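## Task

Set the foam cube down on the desk, open the gripper and pull the hand away. The robot must not tip over or be left leaning. The cube must stay on the desk without any part of the robot holding it there.

## Robot and tools

ROBOT. A wheeled base that cannot move sideways, a lifting column and two six-joint arms, left and right, each with a two-finger gripper. Shoulder height S = 0.90 m + column_m. Folded, the robot is 0.73 m long, 0.62 m wide and S + 0.43 m tall, and its front is 0.40 m ahead of the column. A loose object may sometimes get a brief push from outside.

FRAMES. Base frame: origin on the floor under the column, between the drive wheels; x forward, y left, z up. left_hand and right_hand are reported in this frame. Each is the point where the fingers meet, and the tips reach 8 mm past it. The hand's z axis runs along the fingers (quat_wxyz maps (0,0,1) onto it) and its y axis runs across the opening. Odometry frame: where the base frame was when the scene began.

execute_actions. Arguments: actions, a list holding either one action or nothing (nothing just returns state and images), and cameras, a list of names among cam_head_left, cam_head_right, cam_left_wrist, cam_right_wrist, nav_camera, all (omitted or null gives all, [] gives none). An action may contain:
- base: exactly one relative move from where the base last measured itself. translate_m is a distance in metres, -3 to 3, positive forward. rotate_rad is a turn in radians, -3.2 to 3.2, positive to the left (counter-clockwise from above).
- joints: a dict of absolute targets by name; all arms share this single dict. column_m 0 to 0.8 m; head_tilt_rad -0.61 to 1.308 (0 roughly level, positive down); left_joint1_rad to left_joint6_rad and right_joint1_rad to right_joint6_rad in radians, ranges: joint1 -2.879 to 2.879, joint2 0 to 3.141, joint3 0 to 3.019, joint4 -1.692 to 1.57, joint5 -1.57 to 1.57 (positive swings the hand to the robot's right), joint6 -2.094 to 2.094 (positive rolls clockwise seen from behind); left_gripper_m and right_gripper_m 0 to 0.093 m, the fingertip gap.
- speeds: caps for this action only, translate_m 0.05 to 0.8 m/s, rotate_rad 0.1 to 1 rad/s (the top value is the default). They do not slow arms.
All motions in one action start together. Unknown keys or out-of-range values make the whole call refused. A base move needing over 8.667 s is refused; no action runs beyond 15 s. Joints left out may still be driving at earlier targets.

ARM GEOMETRY. With joint1 at -1.57 (left) or 1.57 (right) and joints 5 and 6 at 0, the arm stays in a vertical plane 0.23 m beside the column. Let a = j2 - 0.35, b = 1.05 + j2 - j3, c = b - j4 (c = 1.57 means fingers straight down). The hand point is about 0.12 + 0.39 sin a + 0.38 cos b + 0.25 cos c m ahead and S + 0.39 cos a - 0.38 sin b - 0.25 sin c m high. Example: j2, j3, j4 = 0.93, 0.78, 0.14 gives 0.60 m ahead, 0.25 m under S. Real hands tend to sit up to 5 cm lower and nearer the column (about 12 cm under heavy or distant loads); trust the reported hand positions. Empty reach is about 1 m. Under 0.4 m height the housing blocks a hand closer than 0.45 m ahead. For floor work, stretch the arm fingers-down 0.45 to 0.5 m ahead at column_m 0.3, then lower the column. Do not swing arms with column_m below 0.3.

LOADS AND GRIPPER. Fingers-down, an arm reliably holds up to 3.2 kg about 0.4 m ahead, 2 kg out to 0.6 m, 1 kg out to 0.8 m; flatter fingers only for about 0.2 kg. Fingers are 7 cm long; the hand body is 10 cm wide, 7 cm thick. To grip, command an opening smaller than the object; off_target is then normal. An opening staying at least 0.002 m above its target means something is held. Targets within about 0.03 rad of the current reading (0.08 for joints 2 and 3) may not move the joint. Approach things in steps of about 0.05 rad from your previous target.

RESULTS. base_status and joint_status: done (within tolerance), off_target (resting short, possibly still pushing), contact_stop (base or column only; target dropped), time_out, not_followed. "joint command not followed" with a cause line means a safety check withheld an arm's targets for nearness to the other arm, the body or an obstacle: back the moved joints off by 0.05 rad or more, or drive away. A blocked arm keeps pushing; to relax it, send its reported positions back as targets (a loaded arm sinks slightly). on_its_own lists what the call did not command. motor_effort covers only left_wheel and right_wheel (bracket = peak). base_tilt is in degrees, forward and right positive. If turned_by_wheels and turned_by_imu disagree by over about 4 % and at least 0.05 rad, the base slipped or hit something. wheel_motors_off = 1 means the wheels are switched off after about 3 s of hard pushing. Motor heat warnings start at 85 °C; at 100 °C that arm drops everything.

COLUMN. Lowering stops with contact_stop when a hand or its load touches down, possibly after up to 0.15–0.2 m more travel; it then refuses to go down until raised 0.2 m. If the stop came from something overhead, drive out first, then raise.

BASE. It stops for obstacles only when a wheel stalls; drive 0.05 m away before retrying or turning. A desk top higher than 0.30 m and more than 0.26 m below S can slide over the housing into the column.

CAMERAS. Head cameras sit 0.91–1.03 m + column_m up, tilted down by about head_tilt_rad. Wrist cameras look along the fingers, tilted 0.62 rad toward the hand's +x; closed fingertips end at image centre. nav_camera is at the base front, 0.23 m up, facing forward. Images are 504x504.

OTHER TOOLS. wait: seconds 0 to 10. zoom_image: camera and region [x0, y0, x1, y1] in pixels of that camera's latest image, at most 504x504. finished_scene: scene number 1 or 2, irreversible; call it only with the object resting on the desk, released, and the hand clear.

AVOID: arms hitting or pressing each other, drops, slams, hard pushes, tipping the robot, overheating motors.

Each tool is called after "Request:" as name(argument=value, ...), one argument or row to a line, values as JSON.

## Session

Request:
execute_actions(
  actions=[
    {"joints":{"head_tilt_rad":0.6}},
  ],
  cameras=["cam_head_left","nav_camera"],
)

Scene clock: 0.73 s.
base_odometry: x=+0.000 y=+0.000 heading=+0.000 (m, m, rad; odometry frame)
turned_by_wheels: +0.000 (rad since the last result)
turned_by_imu: +0.000 (rad since the last result)
base_tilt: forward=-0.2 right=+0.6 (deg)
base_status: not commanded
joint_positions: column_m=+0.553 head_tilt_rad=+0.618 left_joint1_rad=-1.579 left_joint2_rad=+0.863 left_joint3_rad=+0.412 left_joint4_rad=-0.945 left_joint5_rad=-0.049 left_joint6_rad=+0.031 left_gripper_m=+0.094 right_joint1_rad=+1.575 right_joint2_rad=+0.887 right_joint3_rad=+0.419 right_joint4_rad=-0.914 right_joint5_rad=+0.000 right_joint6_rad=-0.033 right_gripper_m=+0.094
joint_status: all done
wheel_motors_off: 0
motor_effort: left_wheel=+5(5) right_wheel=+2(3) (%)
left_hand: x=+0.1538 y=+0.2312 z=+1.2507 quat_wxyz=(+0.423, -0.028, -0.906, -0.013) (m; base frame)
right_hand: x=+0.1574 y=-0.2244 z=+1.2429 quat_wxyz=(+0.416, +0.017, -0.909, -0.008) (m; base frame)
pictures: cam_head_left, nav_camera
Images, in order (width x height): cam_head_left 504x504, nav_camera 504x504.

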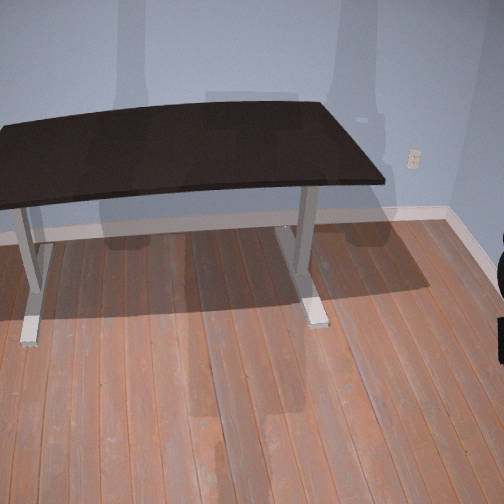

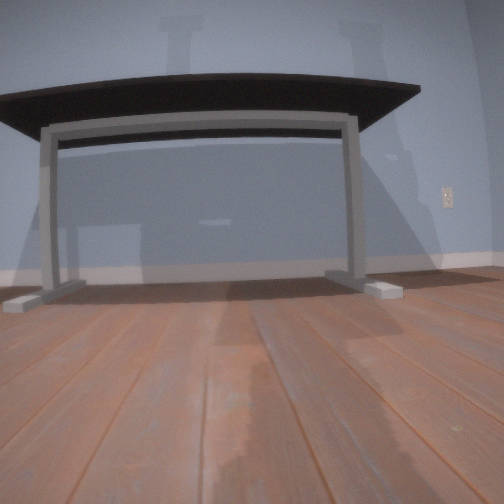

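Request:
execute_actions(
  actions=[
    {"base":{"rotate_rad":1.5}},
  ],
  cameras=["cam_head_left"],
)

Request:
execute_actions(
  actions=[
    {"base":{"rotate_rad":1.5}},
  ],
  cameras=["cam_head_left"],
)

Request:
execute_actions(
  actions=[
    {"base":{"rotate_rad":1.5}},
  ],
  cameras=["cam_head_left"],
)

Scene clock: 3.97 s.
base_odometry: x=+0.000 y=+0.000 heading=+1.499 (m, m, rad; odometry frame)
turned_by_wheels: +1.499 (rad since the last result)
turned_by_imu: +1.527 (rad since the last result)
base_tilt: forward=-0.4 right=+0.7 (deg)
base_status: done
joint_positions: column_m=+0.553 head_tilt_rad=+0.618 left_joint1_rad=-1.579 left_joint2_rad=+0.863 left_joint3_rad=+0.412 left_joint4_rad=-0.945 left_joint5_rad=-0.049 left_joint6_rad=+0.031 left_gripper_m=+0.094 right_joint1_rad=+1.575 right_joint2_rad=+0.887 right_joint3_rad=+0.419 right_joint4_rad=-0.914 right_joint5_rad=+0.000 right_joint6_rad=-0.033 right_gripper_m=+0.094
joint_status: not commanded
wheel_motors_off: 0
motor_effort: left_wheel=-5(31) right_wheel=+4(37) (%)
left_hand: x=+0.1538 y=+0.2312 z=+1.2507 quat_wxyz=(+0.423, -0.028, -0.906, -0.013) (m; base frame)
right_hand: x=+0.1574 y=-0.2244 z=+1.2429 quat_wxyz=(+0.416, +0.017, -0.909, -0.008) (m; base frame)
pictures: cam_head_left
Images, in order (width x height): cam_head_left 504x504.

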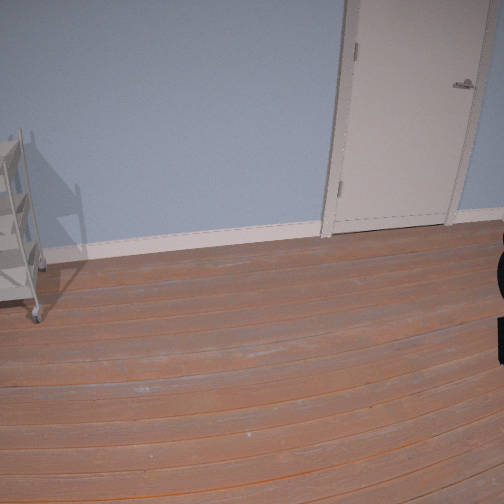

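Scene clock: 7.03 s.
base_odometry: x=+0.000 y=+0.000 heading=+2.998 (m, m, rad; odometry frame)
turned_by_wheels: +1.499 (rad since the last result)
turned_by_imu: +1.527 (rad since the last result)
base_tilt: forward=-0.4 right=+0.7 (deg)
base_status: done
joint_positions: column_m=+0.553 head_tilt_rad=+0.618 left_joint1_rad=-1.579 left_joint2_rad=+0.863 left_joint3_rad=+0.412 left_joint4_rad=-0.945 left_joint5_rad=-0.049 left_joint6_rad=+0.031 left_gripper_m=+0.094 right_joint1_rad=+1.575 right_joint2_rad=+0.887 right_joint3_rad=+0.419 right_joint4_rad=-0.914 right_joint5_rad=+0.000 right_joint6_rad=-0.033 right_gripper_m=+0.094
joint_status: not commanded
wheel_motors_off: 0
motor_effort: left_wheel=-5(28) right_wheel=+3(28) (%)
left_hand: x=+0.1538 y=+0.2312 z=+1.2507 quat_wxyz=(+0.423, -0.028, -0.906, -0.013) (m; base frame)
right_hand: x=+0.1574 y=-0.2244 z=+1.2429 quat_wxyz=(+0.416, +0.017, -0.909, -0.008) (m; base frame)
pictures: cam_head_left
Images, in order (width x height): cam_head_left 504x504.

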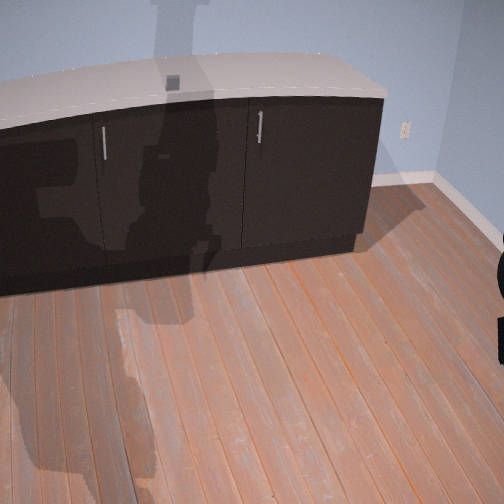

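Scene clock: 10.10 s.
base_odometry: x=+0.000 y=+0.000 heading=-1.786 (m, m, rad; odometry frame)
turned_by_wheels: +1.499 (rad since the last result)
turned_by_imu: +1.527 (rad since the last result)
base_tilt: forward=-0.2 right=+0.7 (deg)
base_status: done
joint_positions: column_m=+0.553 head_tilt_rad=+0.618 left_joint1_rad=-1.579 left_joint2_rad=+0.863 left_joint3_rad=+0.412 left_joint4_rad=-0.945 left_joint5_rad=-0.049 left_joint6_rad=+0.031 left_gripper_m=+0.094 right_joint1_rad=+1.575 right_joint2_rad=+0.887 right_joint3_rad=+0.419 right_joint4_rad=-0.914 right_joint5_rad=+0.000 right_joint6_rad=-0.033 right_gripper_m=+0.094
joint_status: not commanded
wheel_motors_off: 0
motor_effort: left_wheel=-5(31) right_wheel=+3(27) (%)
left_hand: x=+0.1538 y=+0.2312 z=+1.2507 quat_wxyz=(+0.423, -0.028, -0.906, -0.013) (m; base frame)
right_hand: x=+0.1572 y=-0.2244 z=+1.2430 quat_wxyz=(+0.416, +0.017, -0.909, -0.008) (m; base frame)
pictures: cam_head_left
Images, in order (width x height): cam_head_left 504x504.

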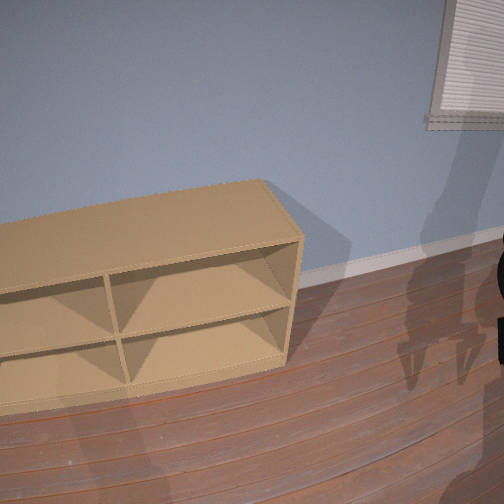

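Cube is on the counter behind. Turn back toward it.

Request:
execute_actions(
  actions=[
    {"base":{"rotate_rad":-1.37}},
  ],
  cameras=[],
)

Request:
execute_actions(
  actions=[
    {"base":{"translate_m":1.2},"joints":{"head_tilt_rad":0.5}},
  ],
  cameras=["cam_head_left","nav_camera"],
)

Scene clock: 13.17 s.
base_odometry: x=+0.000 y=+0.000 heading=+3.128 (m, m, rad; odometry frame)
turned_by_wheels: -1.369 (rad since the last result)
turned_by_imu: -1.388 (rad since the last result)
base_tilt: forward=-0.2 right=+0.7 (deg)
base_status: done
joint_positions: column_m=+0.553 head_tilt_rad=+0.618 left_joint1_rad=-1.579 left_joint2_rad=+0.863 left_joint3_rad=+0.412 left_joint4_rad=-0.945 left_joint5_rad=-0.049 left_joint6_rad=+0.031 left_gripper_m=+0.094 right_joint1_rad=+1.575 right_joint2_rad=+0.887 right_joint3_rad=+0.419 right_joint4_rad=-0.914 right_joint5_rad=+0.000 right_joint6_rad=-0.033 right_gripper_m=+0.094
joint_status: not commanded
wheel_motors_off: 0
motor_effort: left_wheel=+3(36) right_wheel=-3(31) (%)
left_hand: x=+0.1538 y=+0.2312 z=+1.2507 quat_wxyz=(+0.423, -0.028, -0.906, -0.013) (m; base frame)
right_hand: x=+0.1574 y=-0.2244 z=+1.2429 quat_wxyz=(+0.416, +0.017, -0.909, -0.008) (m; base frame)
pictures: none
No camera images: the call's "cameras" was empty. Leave "cameras" out to get every camera's image.

Scene clock: 16.80 s.
base_odometry: x=-1.200 y=+0.016 heading=+3.128 (m, m, rad; odometry frame)
turned_by_wheels: +0.000 (rad since the last result)
turned_by_imu: +0.001 (rad since the last result)
base_tilt: forward=-0.2 right=+0.7 (deg)
base_status: done
joint_positions: column_m=+0.553 head_tilt_rad=+0.518 left_joint1_rad=-1.579 left_joint2_rad=+0.863 left_joint3_rad=+0.413 left_joint4_rad=-0.945 left_joint5_rad=-0.049 left_joint6_rad=+0.031 left_gripper_m=+0.094 right_joint1_rad=+1.575 right_joint2_rad=+0.887 right_joint3_rad=+0.420 right_joint4_rad=-0.914 right_joint5_rad=+0.000 right_joint6_rad=-0.033 right_gripper_m=+0.094
joint_status: all done
wheel_motors_off: 0
motor_effort: left_wheel=+0(56) right_wheel=+0(50) (%)
left_hand: x=+0.1540 y=+0.2312 z=+1.2507 quat_wxyz=(+0.422, -0.028, -0.906, -0.013) (m; base frame)
right_hand: x=+0.1576 y=-0.2244 z=+1.2429 quat_wxyz=(+0.415, +0.017, -0.909, -0.008) (m; base frame)
pictures: cam_head_left, nav_camera
Images, in order (width x height): cam_head_left 504x504, nav_camera 504x504.

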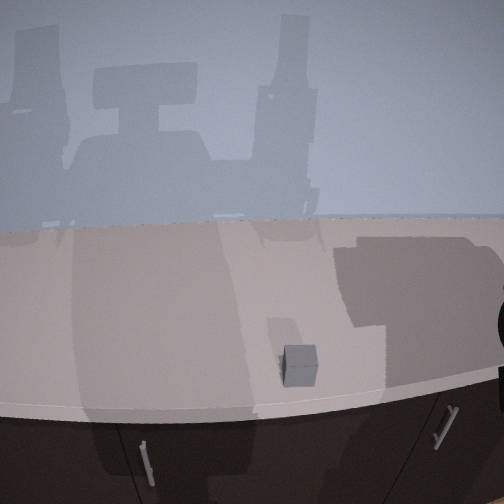

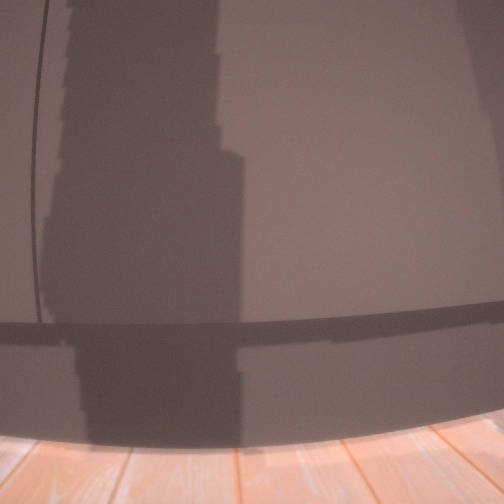

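Request:
execute_actions(
  actions=[
    {"base":{"rotate_rad":0.25},"joints":{"right_joint2_rad":1.2,"right_joint3_rad":1.2,"right_joint4_rad":-0.52}},
  ],
  cameras=["cam_head_left","cam_right_wrist"],
)

Scene clock: 18.50 s.
base_odometry: x=-1.200 y=+0.016 heading=-2.906 (m, m, rad; odometry frame)
turned_by_wheels: +0.249 (rad since the last result)
turned_by_imu: +0.252 (rad since the last result)
base_tilt: forward=-0.3 right=+0.6 (deg)
base_status: done
joint_positions: column_m=+0.553 head_tilt_rad=+0.518 left_joint1_rad=-1.579 left_joint2_rad=+0.863 left_joint3_rad=+0.413 left_joint4_rad=-0.945 left_joint5_rad=-0.049 left_joint6_rad=+0.031 left_gripper_m=+0.094 right_joint1_rad=+1.575 right_joint2_rad=+1.204 right_joint3_rad=+1.198 right_joint4_rad=-0.520 right_joint5_rad=+0.000 right_joint6_rad=-0.033 right_gripper_m=+0.094
joint_status: all done
wheel_motors_off: 0
motor_effort: left_wheel=-2(55) right_wheel=+0(39) (%)
left_hand: x=+0.1540 y=+0.2312 z=+1.2507 quat_wxyz=(+0.422, -0.028, -0.906, -0.013) (m; base frame)
right_hand: x=+0.6033 y=-0.2230 z=+1.1291 quat_wxyz=(+0.001, +0.018, -1.000, -0.002) (m; base frame)
pictures: cam_head_left, cam_right_wrist
Images, in order (width x height): cam_head_left 504x504, cam_right_wrist 504x504.

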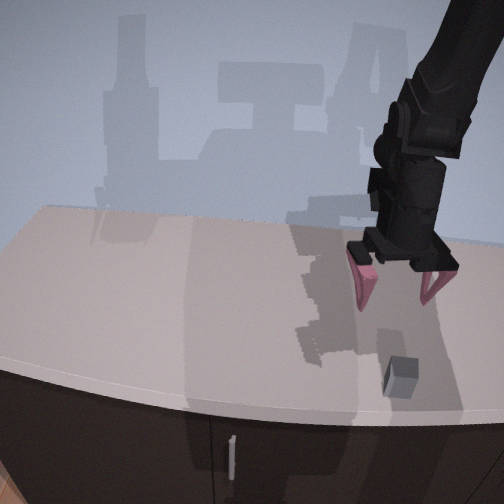

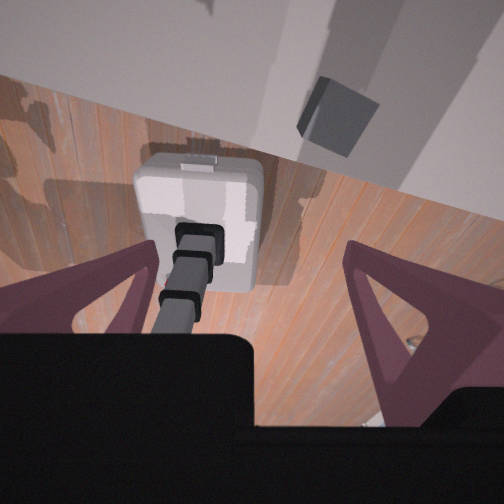

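Lower and look.

Request:
execute_actions(
  actions=[
    {"joints":{"column_m":0.43}},
  ],
  cameras=["cam_right_wrist"],
)

Scene clock: 20.87 s.
base_odometry: x=-1.200 y=+0.016 heading=-2.906 (m, m, rad; odometry frame)
turned_by_wheels: +0.000 (rad since the last result)
turned_by_imu: +0.001 (rad since the last result)
base_tilt: forward=-0.4 right=+0.6 (deg)
base_status: not commanded
joint_positions: column_m=+0.430 head_tilt_rad=+0.518 left_joint1_rad=-1.579 left_joint2_rad=+0.863 left_joint3_rad=+0.413 left_joint4_rad=-0.945 left_joint5_rad=-0.049 left_joint6_rad=+0.031 left_gripper_m=+0.094 right_joint1_rad=+1.575 right_joint2_rad=+1.204 right_joint3_rad=+1.198 right_joint4_rad=-0.520 right_joint5_rad=+0.000 right_joint6_rad=-0.033 right_gripper_m=+0.094
joint_status: all done
wheel_motors_off: 0
motor_effort: left_wheel=-5(5) right_wheel=+2(4) (%)
left_hand: x=+0.1540 y=+0.2312 z=+1.1278 quat_wxyz=(+0.422, -0.028, -0.906, -0.013) (m; base frame)
right_hand: x=+0.6033 y=-0.2230 z=+1.0063 quat_wxyz=(+0.001, +0.018, -1.000, -0.002) (m; base frame)
pictures: cam_right_wrist
Images, in order (width x height): cam_right_wrist 504x504.

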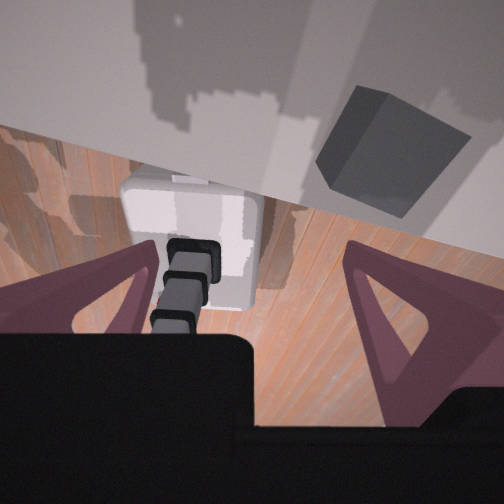

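Cube is to the right in the image and slightly ahead.

Request:
execute_actions(
  actions=[
    {"base":{"rotate_rad":-0.08}},
  ],
  cameras=["cam_right_wrist"],
)

Scene clock: 22.13 s.
base_odometry: x=-1.200 y=+0.016 heading=-2.985 (m, m, rad; odometry frame)
turned_by_wheels: -0.079 (rad since the last result)
turned_by_imu: -0.080 (rad since the last result)
base_tilt: forward=-0.3 right=+0.7 (deg)
base_status: done
joint_positions: column_m=+0.430 head_tilt_rad=+0.518 left_joint1_rad=-1.579 left_joint2_rad=+0.863 left_joint3_rad=+0.413 left_joint4_rad=-0.945 left_joint5_rad=-0.049 left_joint6_rad=+0.031 left_gripper_m=+0.094 right_joint1_rad=+1.575 right_joint2_rad=+1.204 right_joint3_rad=+1.197 right_joint4_rad=-0.520 right_joint5_rad=+0.000 right_joint6_rad=-0.033 right_gripper_m=+0.094
joint_status: not commanded
wheel_motors_off: 0
motor_effort: left_wheel=+2(52) right_wheel=+2(12) (%)
left_hand: x=+0.1540 y=+0.2312 z=+1.1278 quat_wxyz=(+0.422, -0.028, -0.906, -0.013) (m; base frame)
right_hand: x=+0.6031 y=-0.2230 z=+1.0062 quat_wxyz=(+0.001, +0.018, -1.000, -0.002) (m; base frame)
pictures: cam_right_wrist
Images, in order (width x height): cam_right_wrist 504x504.

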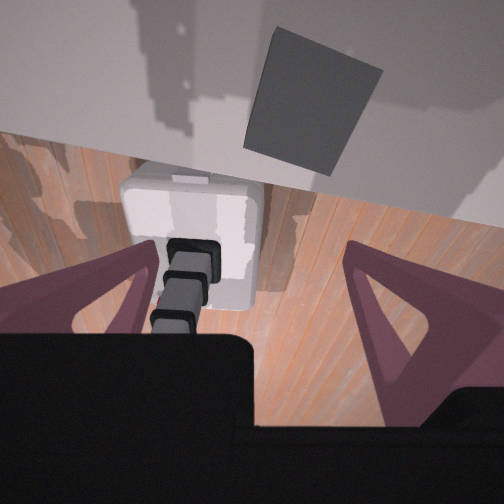

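Request:
execute_actions(
  actions=[
    {"base":{"rotate_rad":-0.05}},
  ],
  cameras=[],
)

Request:
execute_actions(
  actions=[
    {"base":{"translate_m":0.04}},
  ],
  cameras=[],
)

Request:
execute_actions(
  actions=[
    {"joints":{"column_m":0.36}},
  ],
  cameras=["cam_right_wrist"],
)

Scene clock: 23.47 s.
base_odometry: x=-1.200 y=+0.016 heading=-3.034 (m, m, rad; odometry frame)
turned_by_wheels: -0.049 (rad since the last result)
turned_by_imu: -0.048 (rad since the last result)
base_tilt: forward=-0.2 right=+0.7 (deg)
base_status: done
joint_positions: column_m=+0.430 head_tilt_rad=+0.518 left_joint1_rad=-1.579 left_joint2_rad=+0.863 left_joint3_rad=+0.413 left_joint4_rad=-0.945 left_joint5_rad=-0.049 left_joint6_rad=+0.031 left_gripper_m=+0.094 right_joint1_rad=+1.575 right_joint2_rad=+1.204 right_joint3_rad=+1.197 right_joint4_rad=-0.520 right_joint5_rad=+0.000 right_joint6_rad=-0.033 right_gripper_m=+0.094
joint_status: not commanded
wheel_motors_off: 0
motor_effort: left_wheel=+1(60) right_wheel=-2(24) (%)
left_hand: x=+0.1540 y=+0.2312 z=+1.1278 quat_wxyz=(+0.422, -0.028, -0.906, -0.013) (m; base frame)
right_hand: x=+0.6031 y=-0.2230 z=+1.0062 quat_wxyz=(+0.001, +0.018, -1.000, -0.002) (m; base frame)
pictures: none
No camera images: the call's "cameras" was empty. Leave "cameras" out to get every camera's image.

Scene clock: 24.67 s.
base_odometry: x=-1.240 y=+0.012 heading=-3.032 (m, m, rad; odometry frame)
turned_by_wheels: +0.002 (rad since the last result)
turned_by_imu: +0.002 (rad since the last result)
base_tilt: forward=-0.2 right=+0.7 (deg)
base_status: done
joint_positions: column_m=+0.430 head_tilt_rad=+0.518 left_joint1_rad=-1.579 left_joint2_rad=+0.863 left_joint3_rad=+0.413 left_joint4_rad=-0.945 left_joint5_rad=-0.049 left_joint6_rad=+0.031 left_gripper_m=+0.094 right_joint1_rad=+1.575 right_joint2_rad=+1.204 right_joint3_rad=+1.193 right_joint4_rad=-0.520 right_joint5_rad=+0.000 right_joint6_rad=-0.033 right_gripper_m=+0.094
joint_status: not commanded
wheel_motors_off: 0
motor_effort: left_wheel=+2(82) right_wheel=-3(46) (%)
left_hand: x=+0.1540 y=+0.2312 z=+1.1278 quat_wxyz=(+0.422, -0.028, -0.906, -0.013) (m; base frame)
right_hand: x=+0.6007 y=-0.2230 z=+1.0054 quat_wxyz=(+0.003, +0.018, -1.000, -0.002) (m; base frame)
pictures: none
No camera images: the call's "cameras" was empty. Leave "cameras" out to get every camera's image.

Scene clock: 26.17 s.
base_odometry: x=-1.240 y=+0.012 heading=-3.032 (m, m, rad; odometry frame)
turned_by_wheels: +0.000 (rad since the last result)
turned_by_imu: +0.001 (rad since the last result)
base_tilt: forward=-0.3 right=+0.7 (deg)
base_status: not commanded
joint_positions: column_m=+0.360 head_tilt_rad=+0.518 left_joint1_rad=-1.579 left_joint2_rad=+0.863 left_joint3_rad=+0.413 left_joint4_rad=-0.945 left_joint5_rad=-0.049 left_joint6_rad=+0.031 left_gripper_m=+0.094 right_joint1_rad=+1.575 right_joint2_rad=+1.204 right_joint3_rad=+1.193 right_joint4_rad=-0.520 right_joint5_rad=+0.000 right_joint6_rad=-0.033 right_gripper_m=+0.094
joint_status: all done
wheel_motors_off: 0
motor_effort: left_wheel=+2(2) right_wheel=-2(3) (%)
left_hand: x=+0.1540 y=+0.2312 z=+1.0578 quat_wxyz=(+0.422, -0.028, -0.906, -0.013) (m; base frame)
right_hand: x=+0.6007 y=-0.2230 z=+0.9354 quat_wxyz=(+0.003, +0.018, -1.000, -0.002) (m; base frame)
pictures: cam_right_wrist
Images, in order (width x height): cam_right_wrist 504x504.

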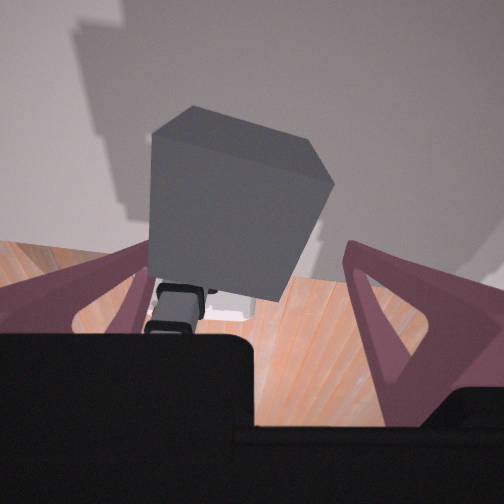

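Request:
execute_actions(
  actions=[
    {"joints":{"right_gripper_m":0.0}},
  ],
  cameras=[],
)

Request:
execute_actions(
  actions=[
    {"joints":{"column_m":0.45},"base":{"translate_m":-0.4}},
  ],
  cameras=[],
)

Request:
execute_actions(
  actions=[
    {"base":{"rotate_rad":3.03}},
  ],
  cameras=[],
)

Request:
execute_actions(
  actions=[
    {"base":{"translate_m":1.6}},
  ],
  cameras=["cam_head_left"],
)

Scene clock: 27.20 s.
base_odometry: x=-1.240 y=+0.012 heading=-3.032 (m, m, rad; odometry frame)
turned_by_wheels: +0.000 (rad since the last result)
turned_by_imu: +0.000 (rad since the last result)
base_tilt: forward=-0.2 right=+0.7 (deg)
base_status: not commanded
joint_positions: column_m=+0.360 head_tilt_rad=+0.518 left_joint1_rad=-1.579 left_joint2_rad=+0.863 left_joint3_rad=+0.413 left_joint4_rad=-0.945 left_joint5_rad=-0.049 left_joint6_rad=+0.031 left_gripper_m=+0.094 right_joint1_rad=+1.575 right_joint2_rad=+1.204 right_joint3_rad=+1.193 right_joint4_rad=-0.520 right_joint5_rad=+0.000 right_joint6_rad=-0.033 right_gripper_m=+0.046
joint_status: right_gripper_m off_target (ended at +0.046, target +0.000)
wheel_motors_off: 0
motor_effort: left_wheel=+2(2) right_wheel=+0(3) (%)
left_hand: x=+0.1540 y=+0.2312 z=+1.0578 quat_wxyz=(+0.422, -0.028, -0.906, -0.013) (m; base frame)
right_hand: x=+0.6007 y=-0.2230 z=+0.9354 quat_wxyz=(+0.003, +0.018, -1.000, -0.002) (m; base frame)
pictures: none
No camera images: the call's "cameras" was empty. Leave "cameras" out to get every camera's image.

Scene clock: 29.70 s.
base_odometry: x=-0.842 y=+0.056 heading=-3.030 (m, m, rad; odometry frame)
turned_by_wheels: +0.002 (rad since the last result)
turned_by_imu: +0.003 (rad since the last result)
base_tilt: forward=-0.3 right=+0.8 (deg)
base_status: done
joint_positions: column_m=+0.450 head_tilt_rad=+0.518 left_joint1_rad=-1.579 left_joint2_rad=+0.863 left_joint3_rad=+0.409 left_joint4_rad=-0.945 left_joint5_rad=-0.049 left_joint6_rad=+0.031 left_gripper_m=+0.094 right_joint1_rad=+1.575 right_joint2_rad=+1.204 right_joint3_rad=+1.190 right_joint4_rad=-0.520 right_joint5_rad=+0.000 right_joint6_rad=-0.033 right_gripper_m=+0.046
joint_status: all done
wheel_motors_off: 0
motor_effort: left_wheel=+2(60) right_wheel=-1(58) (%)
left_hand: x=+0.1519 y=+0.2312 z=+1.1483 quat_wxyz=(+0.424, -0.028, -0.905, -0.013) (m; base frame)
right_hand: x=+0.5989 y=-0.2230 z=+1.0247 quat_wxyz=(+0.005, +0.018, -1.000, -0.002) (m; base frame)
pictures: none
No camera images: the call's "cameras" was empty. Leave "cameras" out to get every camera's image.

Scene clock: 34.27 s.
base_odometry: x=-0.842 y=+0.056 heading=-0.001 (m, m, rad; odometry frame)
turned_by_wheels: +3.029 (rad since the last result)
turned_by_imu: +3.082 (rad since the last result)
base_tilt: forward=-0.3 right=+0.5 (deg)
base_status: done
joint_positions: column_m=+0.450 head_tilt_rad=+0.518 left_joint1_rad=-1.579 left_joint2_rad=+0.863 left_joint3_rad=+0.409 left_joint4_rad=-0.945 left_joint5_rad=-0.049 left_joint6_rad=+0.031 left_gripper_m=+0.094 right_joint1_rad=+1.575 right_joint2_rad=+1.204 right_joint3_rad=+1.190 right_joint4_rad=-0.520 right_joint5_rad=+0.000 right_joint6_rad=-0.033 right_gripper_m=+0.046
joint_status: not commanded
wheel_motors_off: 0
motor_effort: left_wheel=-5(40) right_wheel=+3(49) (%)
left_hand: x=+0.1519 y=+0.2312 z=+1.1483 quat_wxyz=(+0.424, -0.028, -0.905, -0.013) (m; base frame)
right_hand: x=+0.5989 y=-0.2230 z=+1.0247 quat_wxyz=(+0.005, +0.018, -1.000, -0.002) (m; base frame)
pictures: none
No camera images: the call's "cameras" was empty. Leave "cameras" out to get every camera's image.

Scene clock: 38.57 s.
base_odometry: x=+0.758 y=+0.055 heading=+0.000 (m, m, rad; odometry frame)
turned_by_wheels: +0.001 (rad since the last result)
turned_by_imu: +0.002 (rad since the last result)
base_tilt: forward=-0.1 right=+0.6 (deg)
base_status: done
joint_positions: column_m=+0.450 head_tilt_rad=+0.518 left_joint1_rad=-1.579 left_joint2_rad=+0.863 left_joint3_rad=+0.410 left_joint4_rad=-0.945 left_joint5_rad=-0.049 left_joint6_rad=+0.031 left_gripper_m=+0.094 right_joint1_rad=+1.575 right_joint2_rad=+1.204 right_joint3_rad=+1.189 right_joint4_rad=-0.520 right_joint5_rad=+0.000 right_joint6_rad=-0.033 right_gripper_m=+0.046
joint_status: not commanded
wheel_motors_off: 0
motor_effort: left_wheel=+1(60) right_wheel=+0(52) (%)
left_hand: x=+0.1527 y=+0.2312 z=+1.1481 quat_wxyz=(+0.424, -0.028, -0.905, -0.013) (m; base frame)
right_hand: x=+0.5985 y=-0.2230 z=+1.0246 quat_wxyz=(+0.005, +0.018, -1.000, -0.002) (m; base frame)
pictures: cam_head_left
Images, in order (width x height): cam_head_left 504x504.

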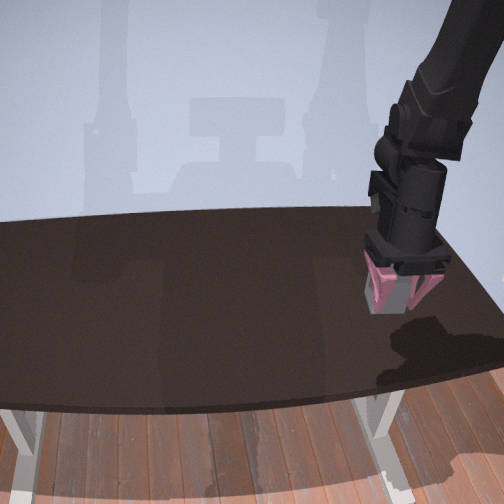

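Near the front edge; go a bit further, lower, release.

Request:
execute_actions(
  actions=[
    {"base":{"translate_m":0.2},"joints":{"column_m":0.25}},
  ],
  cameras=[],
)

Request:
execute_actions(
  actions=[
    {"joints":{"right_gripper_m":0.09}},
  ],
  cameras=[],
)

Request:
execute_actions(
  actions=[
    {"joints":{"column_m":0.55},"base":{"translate_m":-0.5}},
  ],
  cameras=["cam_head_left"],
)

Request:
finished_scene(
  scene=1,
)

Scene clock: 41.97 s.
base_odometry: x=+0.958 y=+0.055 heading=+0.000 (m, m, rad; odometry frame)
turned_by_wheels: +0.000 (rad since the last result)
turned_by_imu: +0.002 (rad since the last result)
base_tilt: forward=-0.3 right=+0.6 (deg)
base_status: done
joint_positions: column_m=+0.250 head_tilt_rad=+0.517 left_joint1_rad=-1.579 left_joint2_rad=+0.863 left_joint3_rad=+0.412 left_joint4_rad=-0.945 left_joint5_rad=-0.049 left_joint6_rad=+0.031 left_gripper_m=+0.094 right_joint1_rad=+1.575 right_joint2_rad=+1.203 right_joint3_rad=+1.190 right_joint4_rad=-0.520 right_joint5_rad=+0.000 right_joint6_rad=-0.033 right_gripper_m=+0.046
joint_status: all done
wheel_motors_off: 0
motor_effort: left_wheel=+0(38) right_wheel=-2(32) (%)
left_hand: x=+0.1538 y=+0.2312 z=+0.9479 quat_wxyz=(+0.423, -0.028, -0.906, -0.013) (m; base frame)
right_hand: x=+0.5990 y=-0.2230 z=+0.8250 quat_wxyz=(+0.005, +0.018, -1.000, -0.002) (m; base frame)
pictures: none
No camera images: the call's "cameras" was empty. Leave "cameras" out to get every camera's image.

Scene clock: 42.67 s.
base_odometry: x=+0.958 y=+0.055 heading=+0.000 (m, m, rad; odometry frame)
turned_by_wheels: +0.000 (rad since the last result)
turned_by_imu: +0.000 (rad since the last result)
base_tilt: forward=-0.2 right=+0.7 (deg)
base_status: not commanded
joint_positions: column_m=+0.250 head_tilt_rad=+0.517 left_joint1_rad=-1.579 left_joint2_rad=+0.863 left_joint3_rad=+0.412 left_joint4_rad=-0.945 left_joint5_rad=-0.049 left_joint6_rad=+0.031 left_gripper_m=+0.094 right_joint1_rad=+1.575 right_joint2_rad=+1.203 right_joint3_rad=+1.190 right_joint4_rad=-0.520 right_joint5_rad=+0.000 right_joint6_rad=-0.033 right_gripper_m=+0.090
joint_status: all done
wheel_motors_off: 0
motor_effort: left_wheel=+1(0) right_wheel=-1(1) (%)
left_hand: x=+0.1538 y=+0.2312 z=+0.9479 quat_wxyz=(+0.423, -0.028, -0.906, -0.013) (m; base frame)
right_hand: x=+0.5990 y=-0.2230 z=+0.8250 quat_wxyz=(+0.005, +0.018, -1.000, -0.002) (m; base frame)
pictures: none
No camera images: the call's "cameras" was empty. Leave "cameras" out to get every camera's image.

Scene clock: 47.13 s.
base_odometry: x=+0.458 y=+0.055 heading=+0.001 (m, m, rad; odometry frame)
turned_by_wheels: +0.001 (rad since the last result)
turned_by_imu: +0.003 (rad since the last result)
base_tilt: forward=-0.3 right=+0.6 (deg)
base_status: done
joint_positions: column_m=+0.550 head_tilt_rad=+0.517 left_joint1_rad=-1.579 left_joint2_rad=+0.863 left_joint3_rad=+0.410 left_joint4_rad=-0.945 left_joint5_rad=-0.049 left_joint6_rad=+0.031 left_gripper_m=+0.094 right_joint1_rad=+1.575 right_joint2_rad=+1.203 right_joint3_rad=+1.189 right_joint4_rad=-0.520 right_joint5_rad=+0.000 right_joint6_rad=-0.033 right_gripper_m=+0.090
joint_status: all done
wheel_motors_off: 0
motor_effort: left_wheel=+1(63) right_wheel=+1(49) (%)
left_hand: x=+0.1524 y=+0.2312 z=+1.2482 quat_wxyz=(+0.424, -0.028, -0.905, -0.013) (m; base frame)
right_hand: x=+0.5984 y=-0.2230 z=+1.1247 quat_wxyz=(+0.005, +0.018, -1.000, -0.002) (m; base frame)
pictures: cam_head_left
Images, in order (width x height): cam_head_left 504x504.

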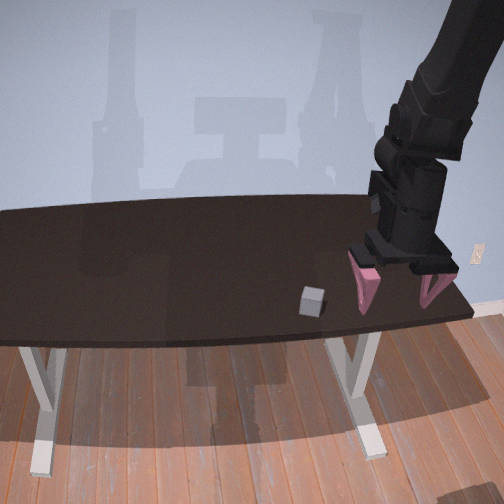

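The scene is finished: the task was done.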